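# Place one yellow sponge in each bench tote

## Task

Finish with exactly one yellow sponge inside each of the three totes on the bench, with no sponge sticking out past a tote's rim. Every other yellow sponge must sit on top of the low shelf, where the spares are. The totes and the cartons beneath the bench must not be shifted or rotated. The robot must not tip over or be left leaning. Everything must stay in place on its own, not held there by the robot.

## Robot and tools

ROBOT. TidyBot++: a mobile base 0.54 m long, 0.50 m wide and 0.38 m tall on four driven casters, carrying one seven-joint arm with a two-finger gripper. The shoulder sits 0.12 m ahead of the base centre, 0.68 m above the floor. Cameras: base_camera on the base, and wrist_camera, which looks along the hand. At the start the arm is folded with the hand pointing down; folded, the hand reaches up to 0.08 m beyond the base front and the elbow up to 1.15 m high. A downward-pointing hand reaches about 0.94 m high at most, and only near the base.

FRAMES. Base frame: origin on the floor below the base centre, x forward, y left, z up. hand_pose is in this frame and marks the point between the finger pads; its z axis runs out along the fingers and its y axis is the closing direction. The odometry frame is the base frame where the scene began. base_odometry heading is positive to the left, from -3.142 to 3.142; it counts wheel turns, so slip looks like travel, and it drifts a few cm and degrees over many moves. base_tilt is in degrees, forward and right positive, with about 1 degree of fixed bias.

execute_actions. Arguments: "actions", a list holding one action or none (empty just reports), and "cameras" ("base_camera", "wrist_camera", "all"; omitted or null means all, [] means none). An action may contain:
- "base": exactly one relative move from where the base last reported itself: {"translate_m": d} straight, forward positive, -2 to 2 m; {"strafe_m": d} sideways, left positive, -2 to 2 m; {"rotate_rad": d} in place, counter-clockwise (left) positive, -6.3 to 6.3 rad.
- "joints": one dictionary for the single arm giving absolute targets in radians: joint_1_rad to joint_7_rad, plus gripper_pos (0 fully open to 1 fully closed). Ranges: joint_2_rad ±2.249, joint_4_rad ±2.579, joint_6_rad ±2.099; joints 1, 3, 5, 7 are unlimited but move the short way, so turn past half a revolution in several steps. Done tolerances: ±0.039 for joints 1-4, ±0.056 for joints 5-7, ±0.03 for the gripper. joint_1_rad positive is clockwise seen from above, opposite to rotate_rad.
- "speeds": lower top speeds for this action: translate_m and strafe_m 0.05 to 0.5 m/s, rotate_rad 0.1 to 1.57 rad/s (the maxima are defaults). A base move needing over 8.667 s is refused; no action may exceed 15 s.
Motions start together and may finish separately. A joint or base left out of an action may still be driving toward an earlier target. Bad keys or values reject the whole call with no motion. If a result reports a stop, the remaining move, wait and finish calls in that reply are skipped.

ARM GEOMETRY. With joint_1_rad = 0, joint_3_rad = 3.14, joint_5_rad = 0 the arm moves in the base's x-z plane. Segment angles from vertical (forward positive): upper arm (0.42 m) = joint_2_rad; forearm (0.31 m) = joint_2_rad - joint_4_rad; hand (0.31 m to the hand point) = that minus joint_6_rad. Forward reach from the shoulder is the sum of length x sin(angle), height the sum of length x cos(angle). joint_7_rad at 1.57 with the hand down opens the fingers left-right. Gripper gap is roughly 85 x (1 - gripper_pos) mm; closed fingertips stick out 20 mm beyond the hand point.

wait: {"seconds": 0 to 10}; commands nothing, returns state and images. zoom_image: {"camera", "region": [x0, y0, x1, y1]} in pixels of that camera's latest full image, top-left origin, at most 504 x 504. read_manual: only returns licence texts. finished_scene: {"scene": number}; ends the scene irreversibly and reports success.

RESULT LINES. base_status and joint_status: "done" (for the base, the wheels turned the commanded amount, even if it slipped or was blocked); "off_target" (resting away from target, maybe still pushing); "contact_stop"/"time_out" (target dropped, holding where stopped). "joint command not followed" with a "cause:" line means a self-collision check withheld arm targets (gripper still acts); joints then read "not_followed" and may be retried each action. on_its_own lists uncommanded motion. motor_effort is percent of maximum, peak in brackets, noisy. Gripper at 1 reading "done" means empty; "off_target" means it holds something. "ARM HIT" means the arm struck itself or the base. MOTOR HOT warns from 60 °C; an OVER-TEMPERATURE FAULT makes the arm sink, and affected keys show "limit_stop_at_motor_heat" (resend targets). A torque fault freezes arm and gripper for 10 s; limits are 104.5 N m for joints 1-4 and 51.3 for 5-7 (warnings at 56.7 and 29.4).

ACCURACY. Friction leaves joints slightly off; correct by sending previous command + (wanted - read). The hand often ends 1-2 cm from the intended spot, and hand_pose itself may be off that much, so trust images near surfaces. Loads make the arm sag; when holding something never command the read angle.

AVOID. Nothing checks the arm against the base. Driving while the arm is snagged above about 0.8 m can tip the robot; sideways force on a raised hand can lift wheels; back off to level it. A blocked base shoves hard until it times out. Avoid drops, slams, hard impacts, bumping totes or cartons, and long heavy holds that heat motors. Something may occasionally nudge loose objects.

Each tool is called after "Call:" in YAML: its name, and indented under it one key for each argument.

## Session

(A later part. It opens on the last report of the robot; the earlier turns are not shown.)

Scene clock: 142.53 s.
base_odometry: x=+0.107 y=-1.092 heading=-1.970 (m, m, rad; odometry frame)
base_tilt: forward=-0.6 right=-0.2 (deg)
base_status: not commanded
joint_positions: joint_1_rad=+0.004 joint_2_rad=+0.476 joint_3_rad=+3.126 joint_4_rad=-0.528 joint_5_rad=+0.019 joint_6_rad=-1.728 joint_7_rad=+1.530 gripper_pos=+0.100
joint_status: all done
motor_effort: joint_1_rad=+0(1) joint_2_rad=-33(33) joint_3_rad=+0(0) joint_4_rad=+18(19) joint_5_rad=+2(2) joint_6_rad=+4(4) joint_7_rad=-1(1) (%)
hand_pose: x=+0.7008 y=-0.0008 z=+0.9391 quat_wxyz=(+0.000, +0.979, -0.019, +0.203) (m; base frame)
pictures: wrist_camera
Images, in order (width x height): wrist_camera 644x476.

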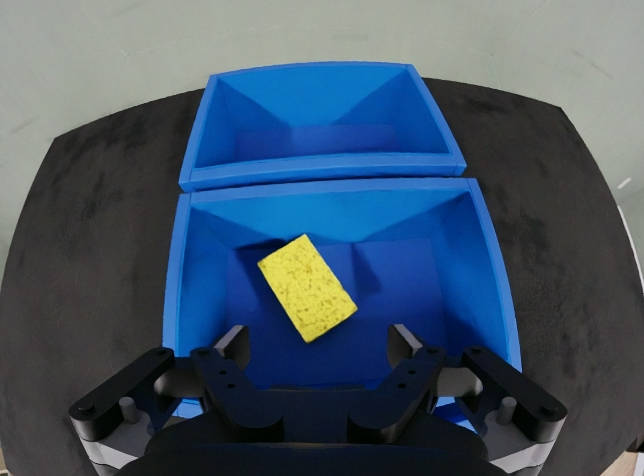

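Call:
execute_actions:
  actions:
    - {"joints":{"joint_2_rad":0.3}}
  cameras: []

Call:
execute_actions:
  actions:
    - {"base":{"translate_m":-0.25},"joints":{"gripper_pos":0}}
  cameras: ["wrist_camera"]

Scene clock: 147.53 s.
base_odometry: x=+0.107 y=-1.092 heading=-1.970 (m, m, rad; odometry frame)
base_tilt: forward=-0.6 right=-0.2 (deg)
base_status: not commanded
joint_positions: joint_1_rad=+0.004 joint_2_rad=+0.296 joint_3_rad=+3.126 joint_4_rad=-0.521 joint_5_rad=+0.019 joint_6_rad=-1.728 joint_7_rad=+1.530 gripper_pos=+0.100
joint_status: all done
motor_effort: joint_1_rad=+0(0) joint_2_rad=-25(35) joint_3_rad=+0(0) joint_4_rad=+17(21) joint_5_rad=+2(2) joint_6_rad=+5(6) joint_7_rad=-1(1) (%)
hand_pose: x=+0.6458 y=-0.0006 z=+1.0417 quat_wxyz=(-0.001, +0.956, -0.019, +0.294) (m; base frame)
pictures: none
No camera images: the call's "cameras" was empty. Leave "cameras" out to get every camera's image.

Scene clock: 149.37 s.
base_odometry: x=+0.204 y=-0.861 heading=-1.970 (m, m, rad; odometry frame)
base_tilt: forward=-0.6 right=-0.2 (deg)
base_status: done
joint_positions: joint_1_rad=+0.003 joint_2_rad=+0.295 joint_3_rad=+3.126 joint_4_rad=-0.521 joint_5_rad=+0.019 joint_6_rad=-1.728 joint_7_rad=+1.530 gripper_pos=+0.000
joint_status: all done
motor_effort: joint_1_rad=+1(3) joint_2_rad=-24(30) joint_3_rad=+0(1) joint_4_rad=+16(20) joint_5_rad=+2(3) joint_6_rad=+6(6) joint_7_rad=-1(1) (%)
hand_pose: x=+0.6452 y=-0.0002 z=+1.0426 quat_wxyz=(-0.001, +0.955, -0.019, +0.295) (m; base frame)
pictures: wrist_camera
Images, in order (width x height): wrist_camera 644x476.

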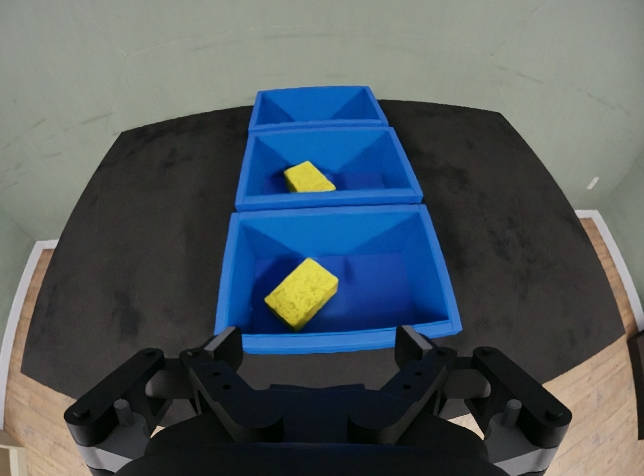

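Call:
execute_actions:
  actions:
    - {"base":{"rotate_rad":1.55},"joints":{"joint_2_rad":0.3,"joint_4_rad":-1.2,"joint_6_rad":-1.6,"joint_7_rad":0.25}}
  cameras: []

Call:
execute_actions:
  actions:
    - {"base":{"strafe_m":0.75}}
  cameras: []

Call:
execute_actions:
  actions:
    - {"base":{"translate_m":1.45},"joints":{"joint_2_rad":0.47,"joint_4_rad":-1.07,"joint_6_rad":-1.62}}

Scene clock: 158.70 s.
base_odometry: x=+0.204 y=-0.861 heading=-0.421 (m, m, rad; odometry frame)
base_tilt: forward=-0.6 right=-0.2 (deg)
base_status: done
joint_positions: joint_1_rad=-0.007 joint_2_rad=+0.299 joint_3_rad=+3.122 joint_4_rad=-1.191 joint_5_rad=+0.019 joint_6_rad=-1.631 joint_7_rad=+0.290 gripper_pos=+0.000
joint_status: all done
motor_effort: joint_1_rad=+0(3) joint_2_rad=-27(32) joint_3_rad=+0(3) joint_4_rad=+19(20) joint_5_rad=+2(3) joint_6_rad=+1(5) joint_7_rad=-1(2) (%)
hand_pose: x=+0.5624 y=+0.0060 z=+0.7980 quat_wxyz=(-0.001, +0.809, -0.588, +0.012) (m; base frame)
pictures: none
No camera images: the call's "cameras" was empty. Leave "cameras" out to get every camera's image.

Scene clock: 161.57 s.
base_odometry: x=+0.510 y=-0.176 heading=-0.420 (m, m, rad; odometry frame)
base_tilt: forward=-0.7 right=-0.1 (deg)
base_status: done
joint_positions: joint_1_rad=-0.005 joint_2_rad=+0.299 joint_3_rad=+3.122 joint_4_rad=-1.191 joint_5_rad=+0.019 joint_6_rad=-1.631 joint_7_rad=+0.290 gripper_pos=+0.000
joint_status: not commanded
motor_effort: joint_1_rad=+1(2) joint_2_rad=-27(28) joint_3_rad=+0(2) joint_4_rad=+19(20) joint_5_rad=+2(3) joint_6_rad=+1(1) joint_7_rad=-1(1) (%)
hand_pose: x=+0.5625 y=+0.0050 z=+0.7980 quat_wxyz=(-0.001, +0.808, -0.588, +0.012) (m; base frame)
pictures: none
No camera images: the call's "cameras" was empty. Leave "cameras" out to get every camera's image.

Scene clock: 165.83 s.
base_odometry: x=+1.835 y=-0.766 heading=-0.420 (m, m, rad; odometry frame)
base_tilt: forward=-0.5 right=-0.2 (deg)
base_status: done
joint_positions: joint_1_rad=-0.005 joint_2_rad=+0.458 joint_3_rad=+3.122 joint_4_rad=-1.079 joint_5_rad=+0.019 joint_6_rad=-1.631 joint_7_rad=+0.290 gripper_pos=+0.000
joint_status: all done
motor_effort: joint_1_rad=+1(1) joint_2_rad=-32(34) joint_3_rad=+0(1) joint_4_rad=+19(22) joint_5_rad=+2(2) joint_6_rad=+0(2) joint_7_rad=-1(1) (%)
hand_pose: x=+0.6109 y=+0.0056 z=+0.7590 quat_wxyz=(+0.012, +0.808, -0.589, -0.007) (m; base frame)
pictures: base_camera, wrist_camera
Images, in order (width x height): base_camera 644x364, wrist_camera 644x476.

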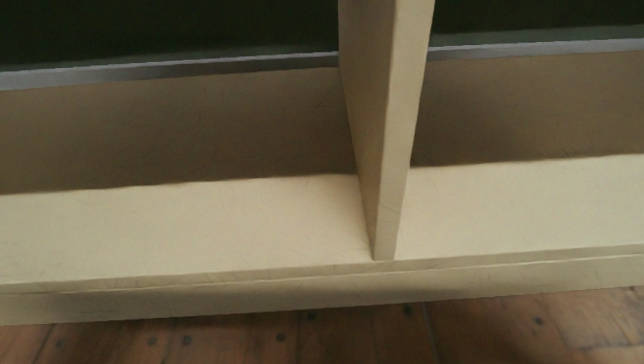

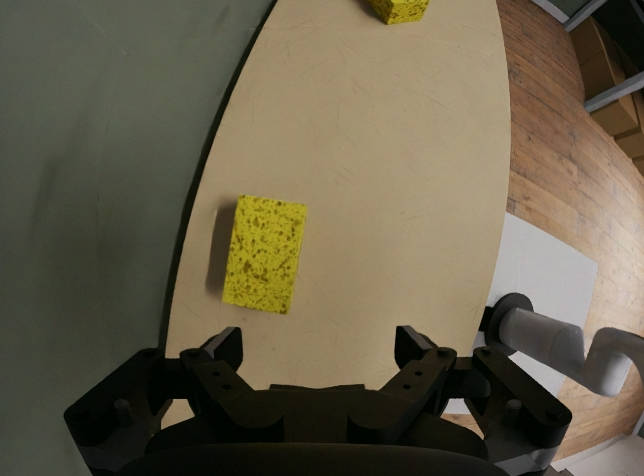

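Call:
execute_actions:
  actions:
    - {"base":{"strafe_m":-0.03},"joints":{"joint_7_rad":0.12}}
  cameras: []

Call:
execute_actions:
  actions:
    - {"base":{"translate_m":0.035},"joints":{"joint_2_rad":0.565,"joint_4_rad":-1.14,"joint_6_rad":-1.44}}
  cameras: ["wrist_camera"]

Scene clock: 172.47 s.
base_odometry: x=+1.823 y=-0.794 heading=-0.419 (m, m, rad; odometry frame)
base_tilt: forward=-0.6 right=-0.2 (deg)
base_status: done
joint_positions: joint_1_rad=+0.001 joint_2_rad=+0.458 joint_3_rad=+3.123 joint_4_rad=-1.079 joint_5_rad=+0.019 joint_6_rad=-1.631 joint_7_rad=+0.148 gripper_pos=+0.000
joint_status: all done
motor_effort: joint_1_rad=+0(4) joint_2_rad=-32(34) joint_3_rad=+0(2) joint_4_rad=+19(19) joint_5_rad=+2(3) joint_6_rad=+0(1) joint_7_rad=-1(2) (%)
hand_pose: x=+0.6110 y=+0.0022 z=+0.7590 quat_wxyz=(+0.013, +0.762, -0.647, -0.006) (m; base frame)
pictures: none
No camera images: the call's "cameras" was empty. Leave "cameras" out to get every camera's image.

Scene clock: 173.50 s.
base_odometry: x=+1.855 y=-0.808 heading=-0.420 (m, m, rad; odometry frame)
base_tilt: forward=-0.6 right=-0.3 (deg)
base_status: done
joint_positions: joint_1_rad=+0.001 joint_2_rad=+0.567 joint_3_rad=+3.123 joint_4_rad=-1.136 joint_5_rad=+0.019 joint_6_rad=-1.462 joint_7_rad=+0.148 gripper_pos=+0.000
joint_status: all done
motor_effort: joint_1_rad=+1(2) joint_2_rad=-35(41) joint_3_rad=+0(1) joint_4_rad=+18(20) joint_5_rad=+2(2) joint_6_rad=+0(0) joint_7_rad=-1(1) (%)
hand_pose: x=+0.6491 y=+0.0029 z=+0.6839 quat_wxyz=(+0.011, +0.763, -0.646, -0.006) (m; base frame)
pictures: wrist_camera
Images, in order (width x height): wrist_camera 644x476.

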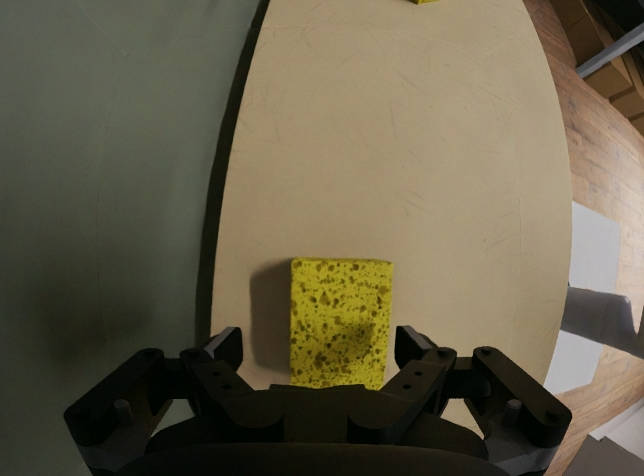

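Call:
execute_actions:
  actions:
    - {"base":{"translate_m":-0.013}}
  cameras: []

Call:
execute_actions:
  actions:
    - {"joints":{"joint_2_rad":0.6,"joint_4_rad":-1.253,"joint_6_rad":-1.28}}
  cameras: ["wrist_camera"]

Scene clock: 176.97 s.
base_odometry: x=+1.843 y=-0.803 heading=-0.419 (m, m, rad; odometry frame)
base_tilt: forward=-0.5 right=-0.1 (deg)
base_status: done
joint_positions: joint_1_rad=+0.001 joint_2_rad=+0.566 joint_3_rad=+3.123 joint_4_rad=-1.136 joint_5_rad=+0.019 joint_6_rad=-1.462 joint_7_rad=+0.148 gripper_pos=+0.000
joint_status: not commanded
motor_effort: joint_1_rad=+0(4) joint_2_rad=-35(39) joint_3_rad=-1(3) joint_4_rad=+18(20) joint_5_rad=+1(2) joint_6_rad=+0(1) joint_7_rad=-1(1) (%)
hand_pose: x=+0.6491 y=+0.0029 z=+0.6844 quat_wxyz=(+0.011, +0.763, -0.646, -0.006) (m; base frame)
pictures: none
No camera images: the call's "cameras" was empty. Leave "cameras" out to get every camera's image.

Scene clock: 177.97 s.
base_odometry: x=+1.843 y=-0.803 heading=-0.419 (m, m, rad; odometry frame)
base_tilt: forward=-0.5 right=-0.2 (deg)
base_status: not commanded
joint_positions: joint_1_rad=+0.001 joint_2_rad=+0.586 joint_3_rad=+3.123 joint_4_rad=-1.246 joint_5_rad=+0.019 joint_6_rad=-1.309 joint_7_rad=+0.148 gripper_pos=+0.000
joint_status: all done
motor_effort: joint_1_rad=+1(0) joint_2_rad=-35(38) joint_3_rad=+0(0) joint_4_rad=+18(19) joint_5_rad=+2(1) joint_6_rad=+0(0) joint_7_rad=-1(1) (%)
hand_pose: x=+0.6554 y=+0.0035 z=+0.6401 quat_wxyz=(+0.003, +0.764, -0.645, +0.003) (m; base frame)
pictures: wrist_camera
Images, in order (width x height): wrist_camera 644x476.

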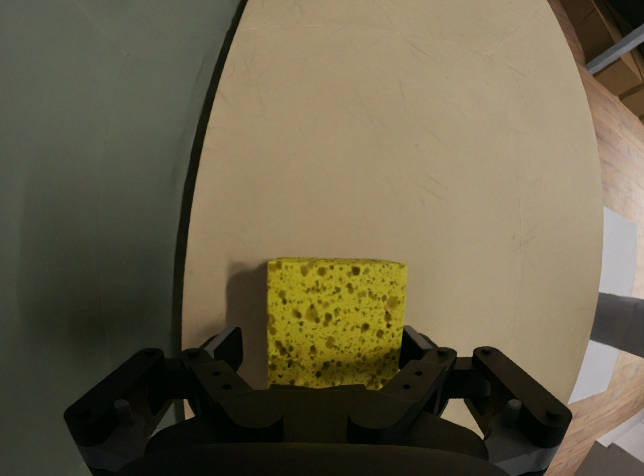

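Call:
execute_actions:
  actions:
    - {"joints":{"gripper_pos":1}}
  cameras: []

Call:
execute_actions:
  actions:
    - {"joints":{"joint_2_rad":0.3,"joint_4_rad":-1.2,"joint_6_rad":-1.5}}
  cameras: ["wrist_camera"]

Call:
execute_actions:
  actions:
    - {"base":{"translate_m":-1.473},"joints":{"joint_2_rad":0.1,"joint_4_rad":-0.75,"joint_6_rad":-1.6,"joint_7_rad":1.57}}
  cameras: []

Call:
execute_actions:
  actions:
    - {"base":{"strafe_m":-0.722}}
  cameras: []

Call:
execute_actions:
  actions:
    - {"base":{"rotate_rad":-1.55}}

Scene clock: 183.57 s.
base_odometry: x=+1.843 y=-0.803 heading=-0.419 (m, m, rad; odometry frame)
base_tilt: forward=-0.7 right=-0.2 (deg)
base_status: not commanded
joint_positions: joint_1_rad=+0.001 joint_2_rad=+0.584 joint_3_rad=+3.123 joint_4_rad=-1.245 joint_5_rad=+0.019 joint_6_rad=-1.308 joint_7_rad=+0.148 gripper_pos=+0.387
joint_status: gripper_pos off_target (ended at +0.387, target +1.000)
motor_effort: joint_1_rad=+0(1) joint_2_rad=-32(36) joint_3_rad=+0(1) joint_4_rad=+16(19) joint_5_rad=+2(2) joint_6_rad=+0(3) joint_7_rad=-1(1) (%)
hand_pose: x=+0.6561 y=+0.0035 z=+0.6415 quat_wxyz=(+0.002, +0.764, -0.645, +0.005) (m; base frame)
pictures: none
No camera images: the call's "cameras" was empty. Leave "cameras" out to get every camera's image.

Scene clock: 184.93 s.
base_odometry: x=+1.843 y=-0.803 heading=-0.419 (m, m, rad; odometry frame)
base_tilt: forward=-0.6 right=-0.2 (deg)
base_status: not commanded
joint_positions: joint_1_rad=+0.001 joint_2_rad=+0.298 joint_3_rad=+3.123 joint_4_rad=-1.204 joint_5_rad=+0.019 joint_6_rad=-1.472 joint_7_rad=+0.148 gripper_pos=+0.387
joint_status: all done
motor_effort: joint_1_rad=+0(1) joint_2_rad=-28(40) joint_3_rad=+0(1) joint_4_rad=+20(21) joint_5_rad=+1(2) joint_6_rad=+2(2) joint_7_rad=-1(1) (%)
hand_pose: x=+0.6079 y=+0.0027 z=+0.7987 quat_wxyz=(-0.050, +0.760, -0.644, +0.068) (m; base frame)
pictures: wrist_camera
Images, in order (width x height): wrist_camera 644x476.

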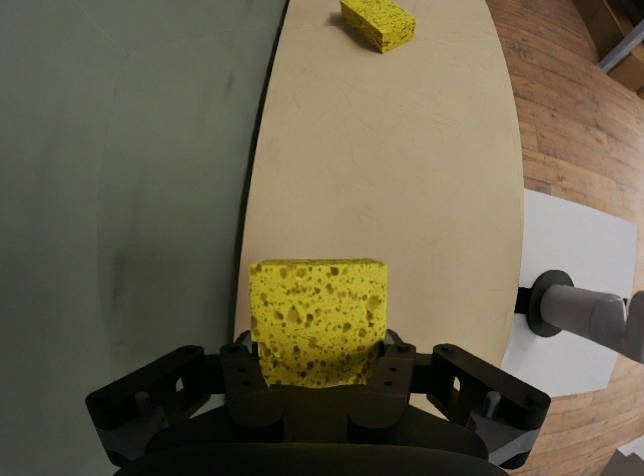

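Scene clock: 189.17 s.
base_odometry: x=+0.497 y=-0.203 heading=-0.419 (m, m, rad; odometry frame)
base_tilt: forward=-0.6 right=-0.1 (deg)
base_status: done
joint_positions: joint_1_rad=+0.001 joint_2_rad=+0.105 joint_3_rad=+3.123 joint_4_rad=-0.754 joint_5_rad=+0.019 joint_6_rad=-1.573 joint_7_rad=+1.535 gripper_pos=+0.387
joint_status: all done
motor_effort: joint_1_rad=+0(2) joint_2_rad=-20(32) joint_3_rad=+0(1) joint_4_rad=+18(22) joint_5_rad=+1(3) joint_6_rad=+6(6) joint_7_rad=-1(1) (%)
hand_pose: x=+0.6035 y=+0.0029 z=+1.0698 quat_wxyz=(-0.001, +0.937, -0.012, +0.348) (m; base frame)
pictures: none
No camera images: the call's "cameras" was empty. Leave "cameras" out to get every camera's image.

Scene clock: 191.97 s.
base_odometry: x=+0.203 y=-0.863 heading=-0.419 (m, m, rad; odometry frame)
base_tilt: forward=-0.6 right=-0.2 (deg)
base_status: done
joint_positions: joint_1_rad=+0.001 joint_2_rad=+0.105 joint_3_rad=+3.123 joint_4_rad=-0.754 joint_5_rad=+0.019 joint_6_rad=-1.573 joint_7_rad=+1.535 gripper_pos=+0.387
joint_status: not commanded
motor_effort: joint_1_rad=+0(4) joint_2_rad=-20(21) joint_3_rad=+0(3) joint_4_rad=+19(19) joint_5_rad=+1(3) joint_6_rad=+7(6) joint_7_rad=-1(1) (%)
hand_pose: x=+0.6035 y=+0.0030 z=+1.0698 quat_wxyz=(-0.001, +0.938, -0.012, +0.348) (m; base frame)
pictures: none
No camera images: the call's "cameras" was empty. Leave "cameras" out to get every camera's image.

Scene clock: 194.27 s.
base_odometry: x=+0.203 y=-0.863 heading=-1.968 (m, m, rad; odometry frame)
base_tilt: forward=-0.6 right=-0.3 (deg)
base_status: done
joint_positions: joint_1_rad=+0.003 joint_2_rad=+0.105 joint_3_rad=+3.128 joint_4_rad=-0.754 joint_5_rad=+0.019 joint_6_rad=-1.573 joint_7_rad=+1.535 gripper_pos=+0.387
joint_status: not commanded
motor_effort: joint_1_rad=+1(3) joint_2_rad=-20(24) joint_3_rad=+0(3) joint_4_rad=+18(20) joint_5_rad=+1(3) joint_6_rad=+6(7) joint_7_rad=-1(1) (%)
hand_pose: x=+0.6035 y=+0.0002 z=+1.0698 quat_wxyz=(+0.000, +0.937, -0.015, +0.348) (m; base frame)
pictures: base_camera, wrist_camera
Images, in order (width x height): base_camera 644x364, wrist_camera 644x476.

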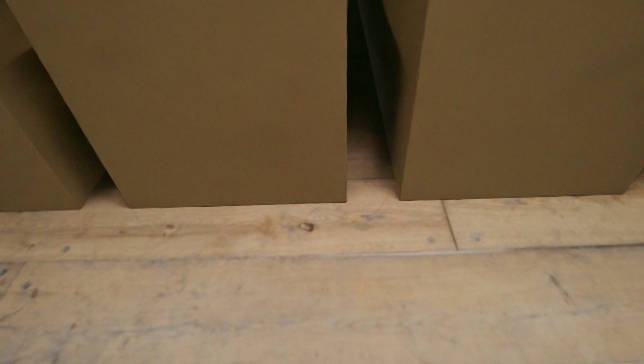

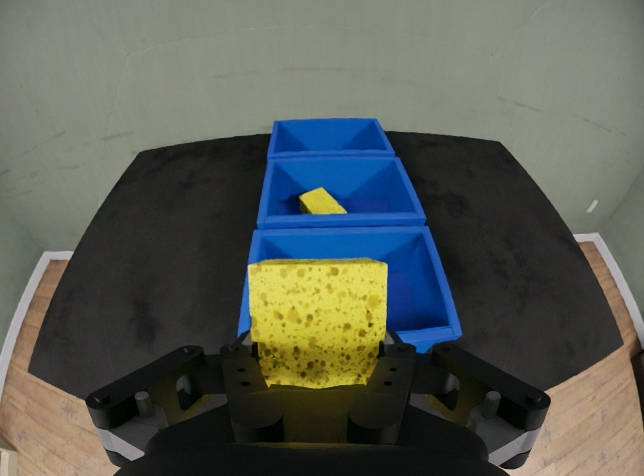

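Call:
execute_actions:
  actions:
    - {"base":{"strafe_m":-0.02},"joints":{"joint_2_rad":0.5,"joint_4_rad":-0.47,"joint_6_rad":-0.94,"joint_7_rad":0.0}}
  cameras: []

Call:
execute_actions:
  actions:
    - {"base":{"translate_m":0.23},"joints":{"joint_2_rad":0.6}}

Scene clock: 201.93 s.
base_odometry: x=+0.184 y=-0.855 heading=-1.970 (m, m, rad; odometry frame)
base_tilt: forward=-0.5 right=-0.2 (deg)
base_status: done
joint_positions: joint_1_rad=+0.004 joint_2_rad=+0.490 joint_3_rad=+3.128 joint_4_rad=-0.482 joint_5_rad=+0.019 joint_6_rad=-0.967 joint_7_rad=+0.030 gripper_pos=+0.387
joint_status: all done
motor_effort: joint_1_rad=+1(3) joint_2_rad=-35(37) joint_3_rad=+0(2) joint_4_rad=+22(22) joint_5_rad=+1(3) joint_6_rad=+9(9) joint_7_rad=-1(1) (%)
hand_pose: x=+0.8667 y=-0.0006 z=+1.1185 quat_wxyz=(-0.390, +0.593, -0.573, +0.409) (m; base frame)
pictures: none
No camera images: the call's "cameras" was empty. Leave "cameras" out to get every camera's image.

Scene clock: 203.67 s.
base_odometry: x=+0.095 y=-1.067 heading=-1.970 (m, m, rad; odometry frame)
base_tilt: forward=-0.6 right=-0.3 (deg)
base_status: done
joint_positions: joint_1_rad=+0.004 joint_2_rad=+0.600 joint_3_rad=+3.128 joint_4_rad=-0.473 joint_5_rad=+0.019 joint_6_rad=-0.966 joint_7_rad=+0.030 gripper_pos=+0.387
joint_status: all done
motor_effort: joint_1_rad=+0(1) joint_2_rad=-41(43) joint_3_rad=+0(0) joint_4_rad=+24(24) joint_5_rad=+2(2) joint_6_rad=+9(10) joint_7_rad=-1(1) (%)
hand_pose: x=+0.9105 y=-0.0008 z=+1.0387 quat_wxyz=(-0.361, +0.612, -0.592, +0.379) (m; base frame)
pictures: base_camera, wrist_camera
Images, in order (width x height): base_camera 644x364, wrist_camera 644x476.

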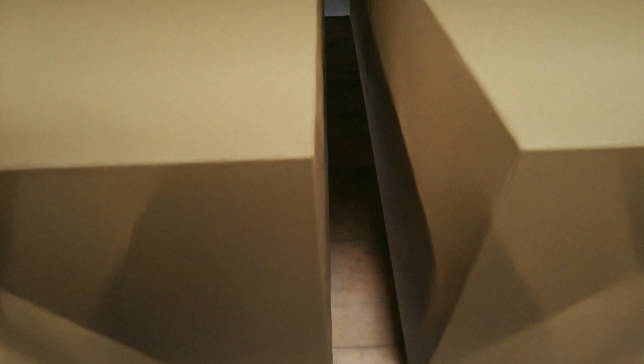

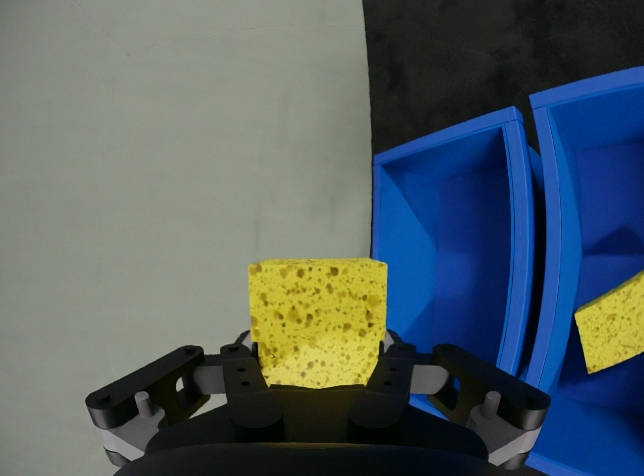

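Call:
execute_actions:
  actions:
    - {"base":{"translate_m":0.015},"joints":{"joint_2_rad":0.68,"joint_6_rad":-1.03}}

Scene clock: 211.13 s.
base_odometry: x=+0.089 y=-1.081 heading=-1.971 (m, m, rad; odometry frame)
base_tilt: forward=-0.6 right=-0.2 (deg)
base_status: done
joint_positions: joint_1_rad=+0.004 joint_2_rad=+0.678 joint_3_rad=+3.128 joint_4_rad=-0.474 joint_5_rad=+0.019 joint_6_rad=-1.004 joint_7_rad=+0.030 gripper_pos=+0.387
joint_status: all done
motor_effort: joint_1_rad=+0(3) joint_2_rad=-43(46) joint_3_rad=+0(1) joint_4_rad=+24(24) joint_5_rad=+2(2) joint_6_rad=+8(9) joint_7_rad=-1(1) (%)
hand_pose: x=+0.9294 y=-0.0010 z=+0.9658 quat_wxyz=(-0.326, +0.633, -0.612, +0.343) (m; base frame)
pictures: base_camera, wrist_camera
Images, in order (width x height): base_camera 644x364, wrist_camera 644x476.

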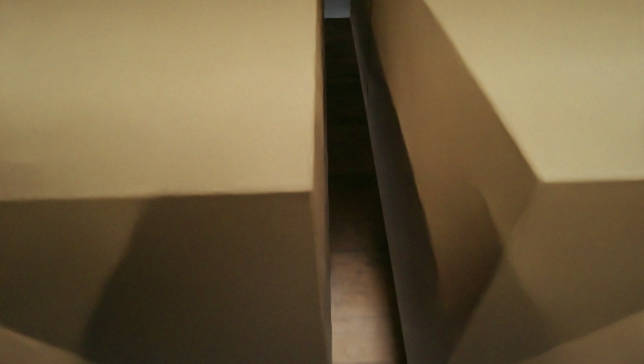

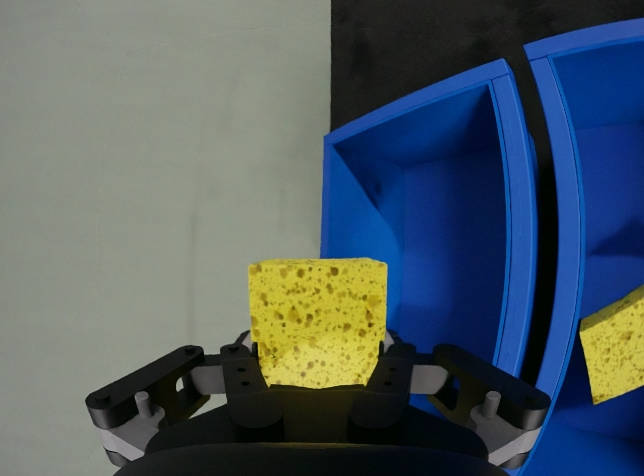

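Call:
execute_actions:
  actions:
    - {"joints":{"gripper_pos":0.15}}
  cameras: ["wrist_camera"]

Call:
execute_actions:
  actions:
    - {"joints":{"joint_2_rad":0.4}}
  cameras: []

Call:
execute_actions:
  actions:
    - {"base":{"translate_m":-0.15},"joints":{"joint_6_rad":-1.5,"joint_7_rad":1.57}}

Scene clock: 215.63 s.
base_odometry: x=+0.089 y=-1.081 heading=-1.971 (m, m, rad; odometry frame)
base_tilt: forward=-0.6 right=-0.2 (deg)
base_status: not commanded
joint_positions: joint_1_rad=+0.004 joint_2_rad=+0.678 joint_3_rad=+3.128 joint_4_rad=-0.474 joint_5_rad=+0.019 joint_6_rad=-1.004 joint_7_rad=+0.030 gripper_pos=+0.150
joint_status: all done
motor_effort: joint_1_rad=+0(0) joint_2_rad=-41(42) joint_3_rad=+0(0) joint_4_rad=+23(23) joint_5_rad=+2(2) joint_6_rad=+8(7) joint_7_rad=-1(1) (%)
hand_pose: x=+0.9294 y=-0.0010 z=+0.9658 quat_wxyz=(-0.326, +0.633, -0.612, +0.343) (m; base frame)
pictures: wrist_camera
Images, in order (width x height): wrist_camera 644x476.

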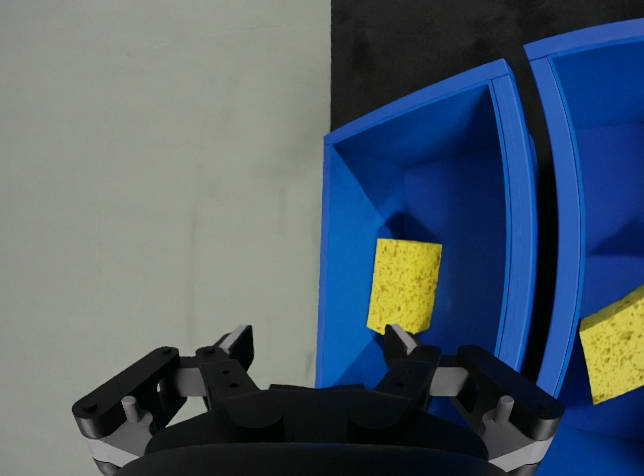

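Scene clock: 217.27 s.
base_odometry: x=+0.089 y=-1.081 heading=-1.971 (m, m, rad; odometry frame)
base_tilt: forward=-0.6 right=-0.2 (deg)
base_status: not commanded
joint_positions: joint_1_rad=+0.004 joint_2_rad=+0.391 joint_3_rad=+3.128 joint_4_rad=-0.465 joint_5_rad=+0.019 joint_6_rad=-1.004 joint_7_rad=+0.030 gripper_pos=+0.150
joint_status: all done
motor_effort: joint_1_rad=+1(0) joint_2_rad=-30(46) joint_3_rad=+0(0) joint_4_rad=+20(24) joint_5_rad=+1(2) joint_6_rad=+9(9) joint_7_rad=-1(1) (%)
hand_pose: x=+0.8152 y=-0.0006 z=+1.1879 quat_wxyz=(-0.413, +0.576, -0.558, +0.433) (m; base frame)
pictures: none
No camera images: the call's "cameras" was empty. Leave "cameras" out to get every camera's image.

Scene clock: 219.03 s.
base_odometry: x=+0.147 y=-0.943 heading=-1.971 (m, m, rad; odometry frame)
base_tilt: forward=-0.5 right=-0.1 (deg)
base_status: done
joint_positions: joint_1_rad=+0.003 joint_2_rad=+0.393 joint_3_rad=+3.128 joint_4_rad=-0.465 joint_5_rad=+0.019 joint_6_rad=-1.475 joint_7_rad=+1.549 gripper_pos=+0.150
joint_status: all done
motor_effort: joint_1_rad=+0(3) joint_2_rad=-30(35) joint_3_rad=+0(1) joint_4_rad=+19(22) joint_5_rad=+1(2) joint_6_rad=+7(9) joint_7_rad=-1(0) (%)
hand_pose: x=+0.7431 y=-0.0010 z=+1.0610 quat_wxyz=(+0.001, +0.919, -0.010, +0.393) (m; base frame)
pictures: base_camera, wrist_camera
Images, in order (width x height): base_camera 644x364, wrist_camera 644x476.

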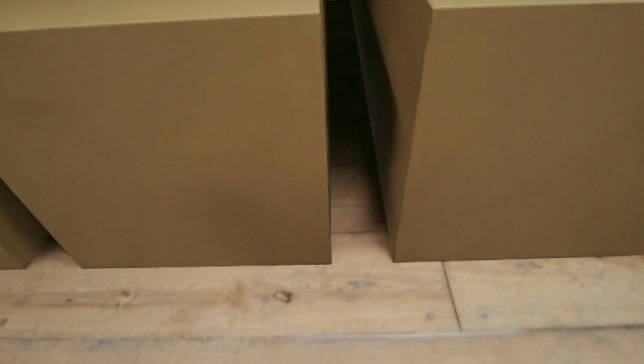

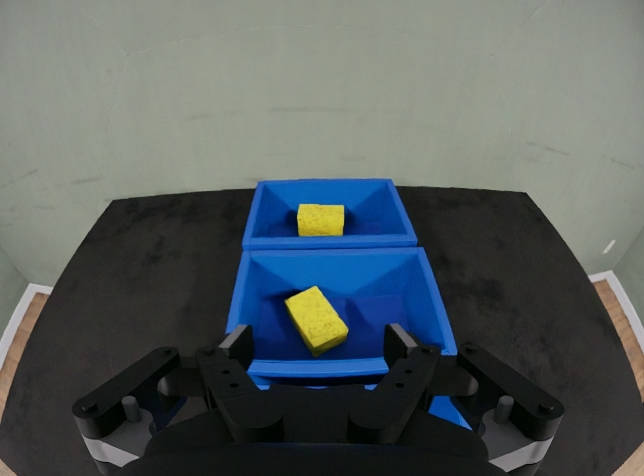

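Done; the third sponge stays on the shelf.

Call:
finished_scene:
  scene: 1

The scene is finished: the task was done.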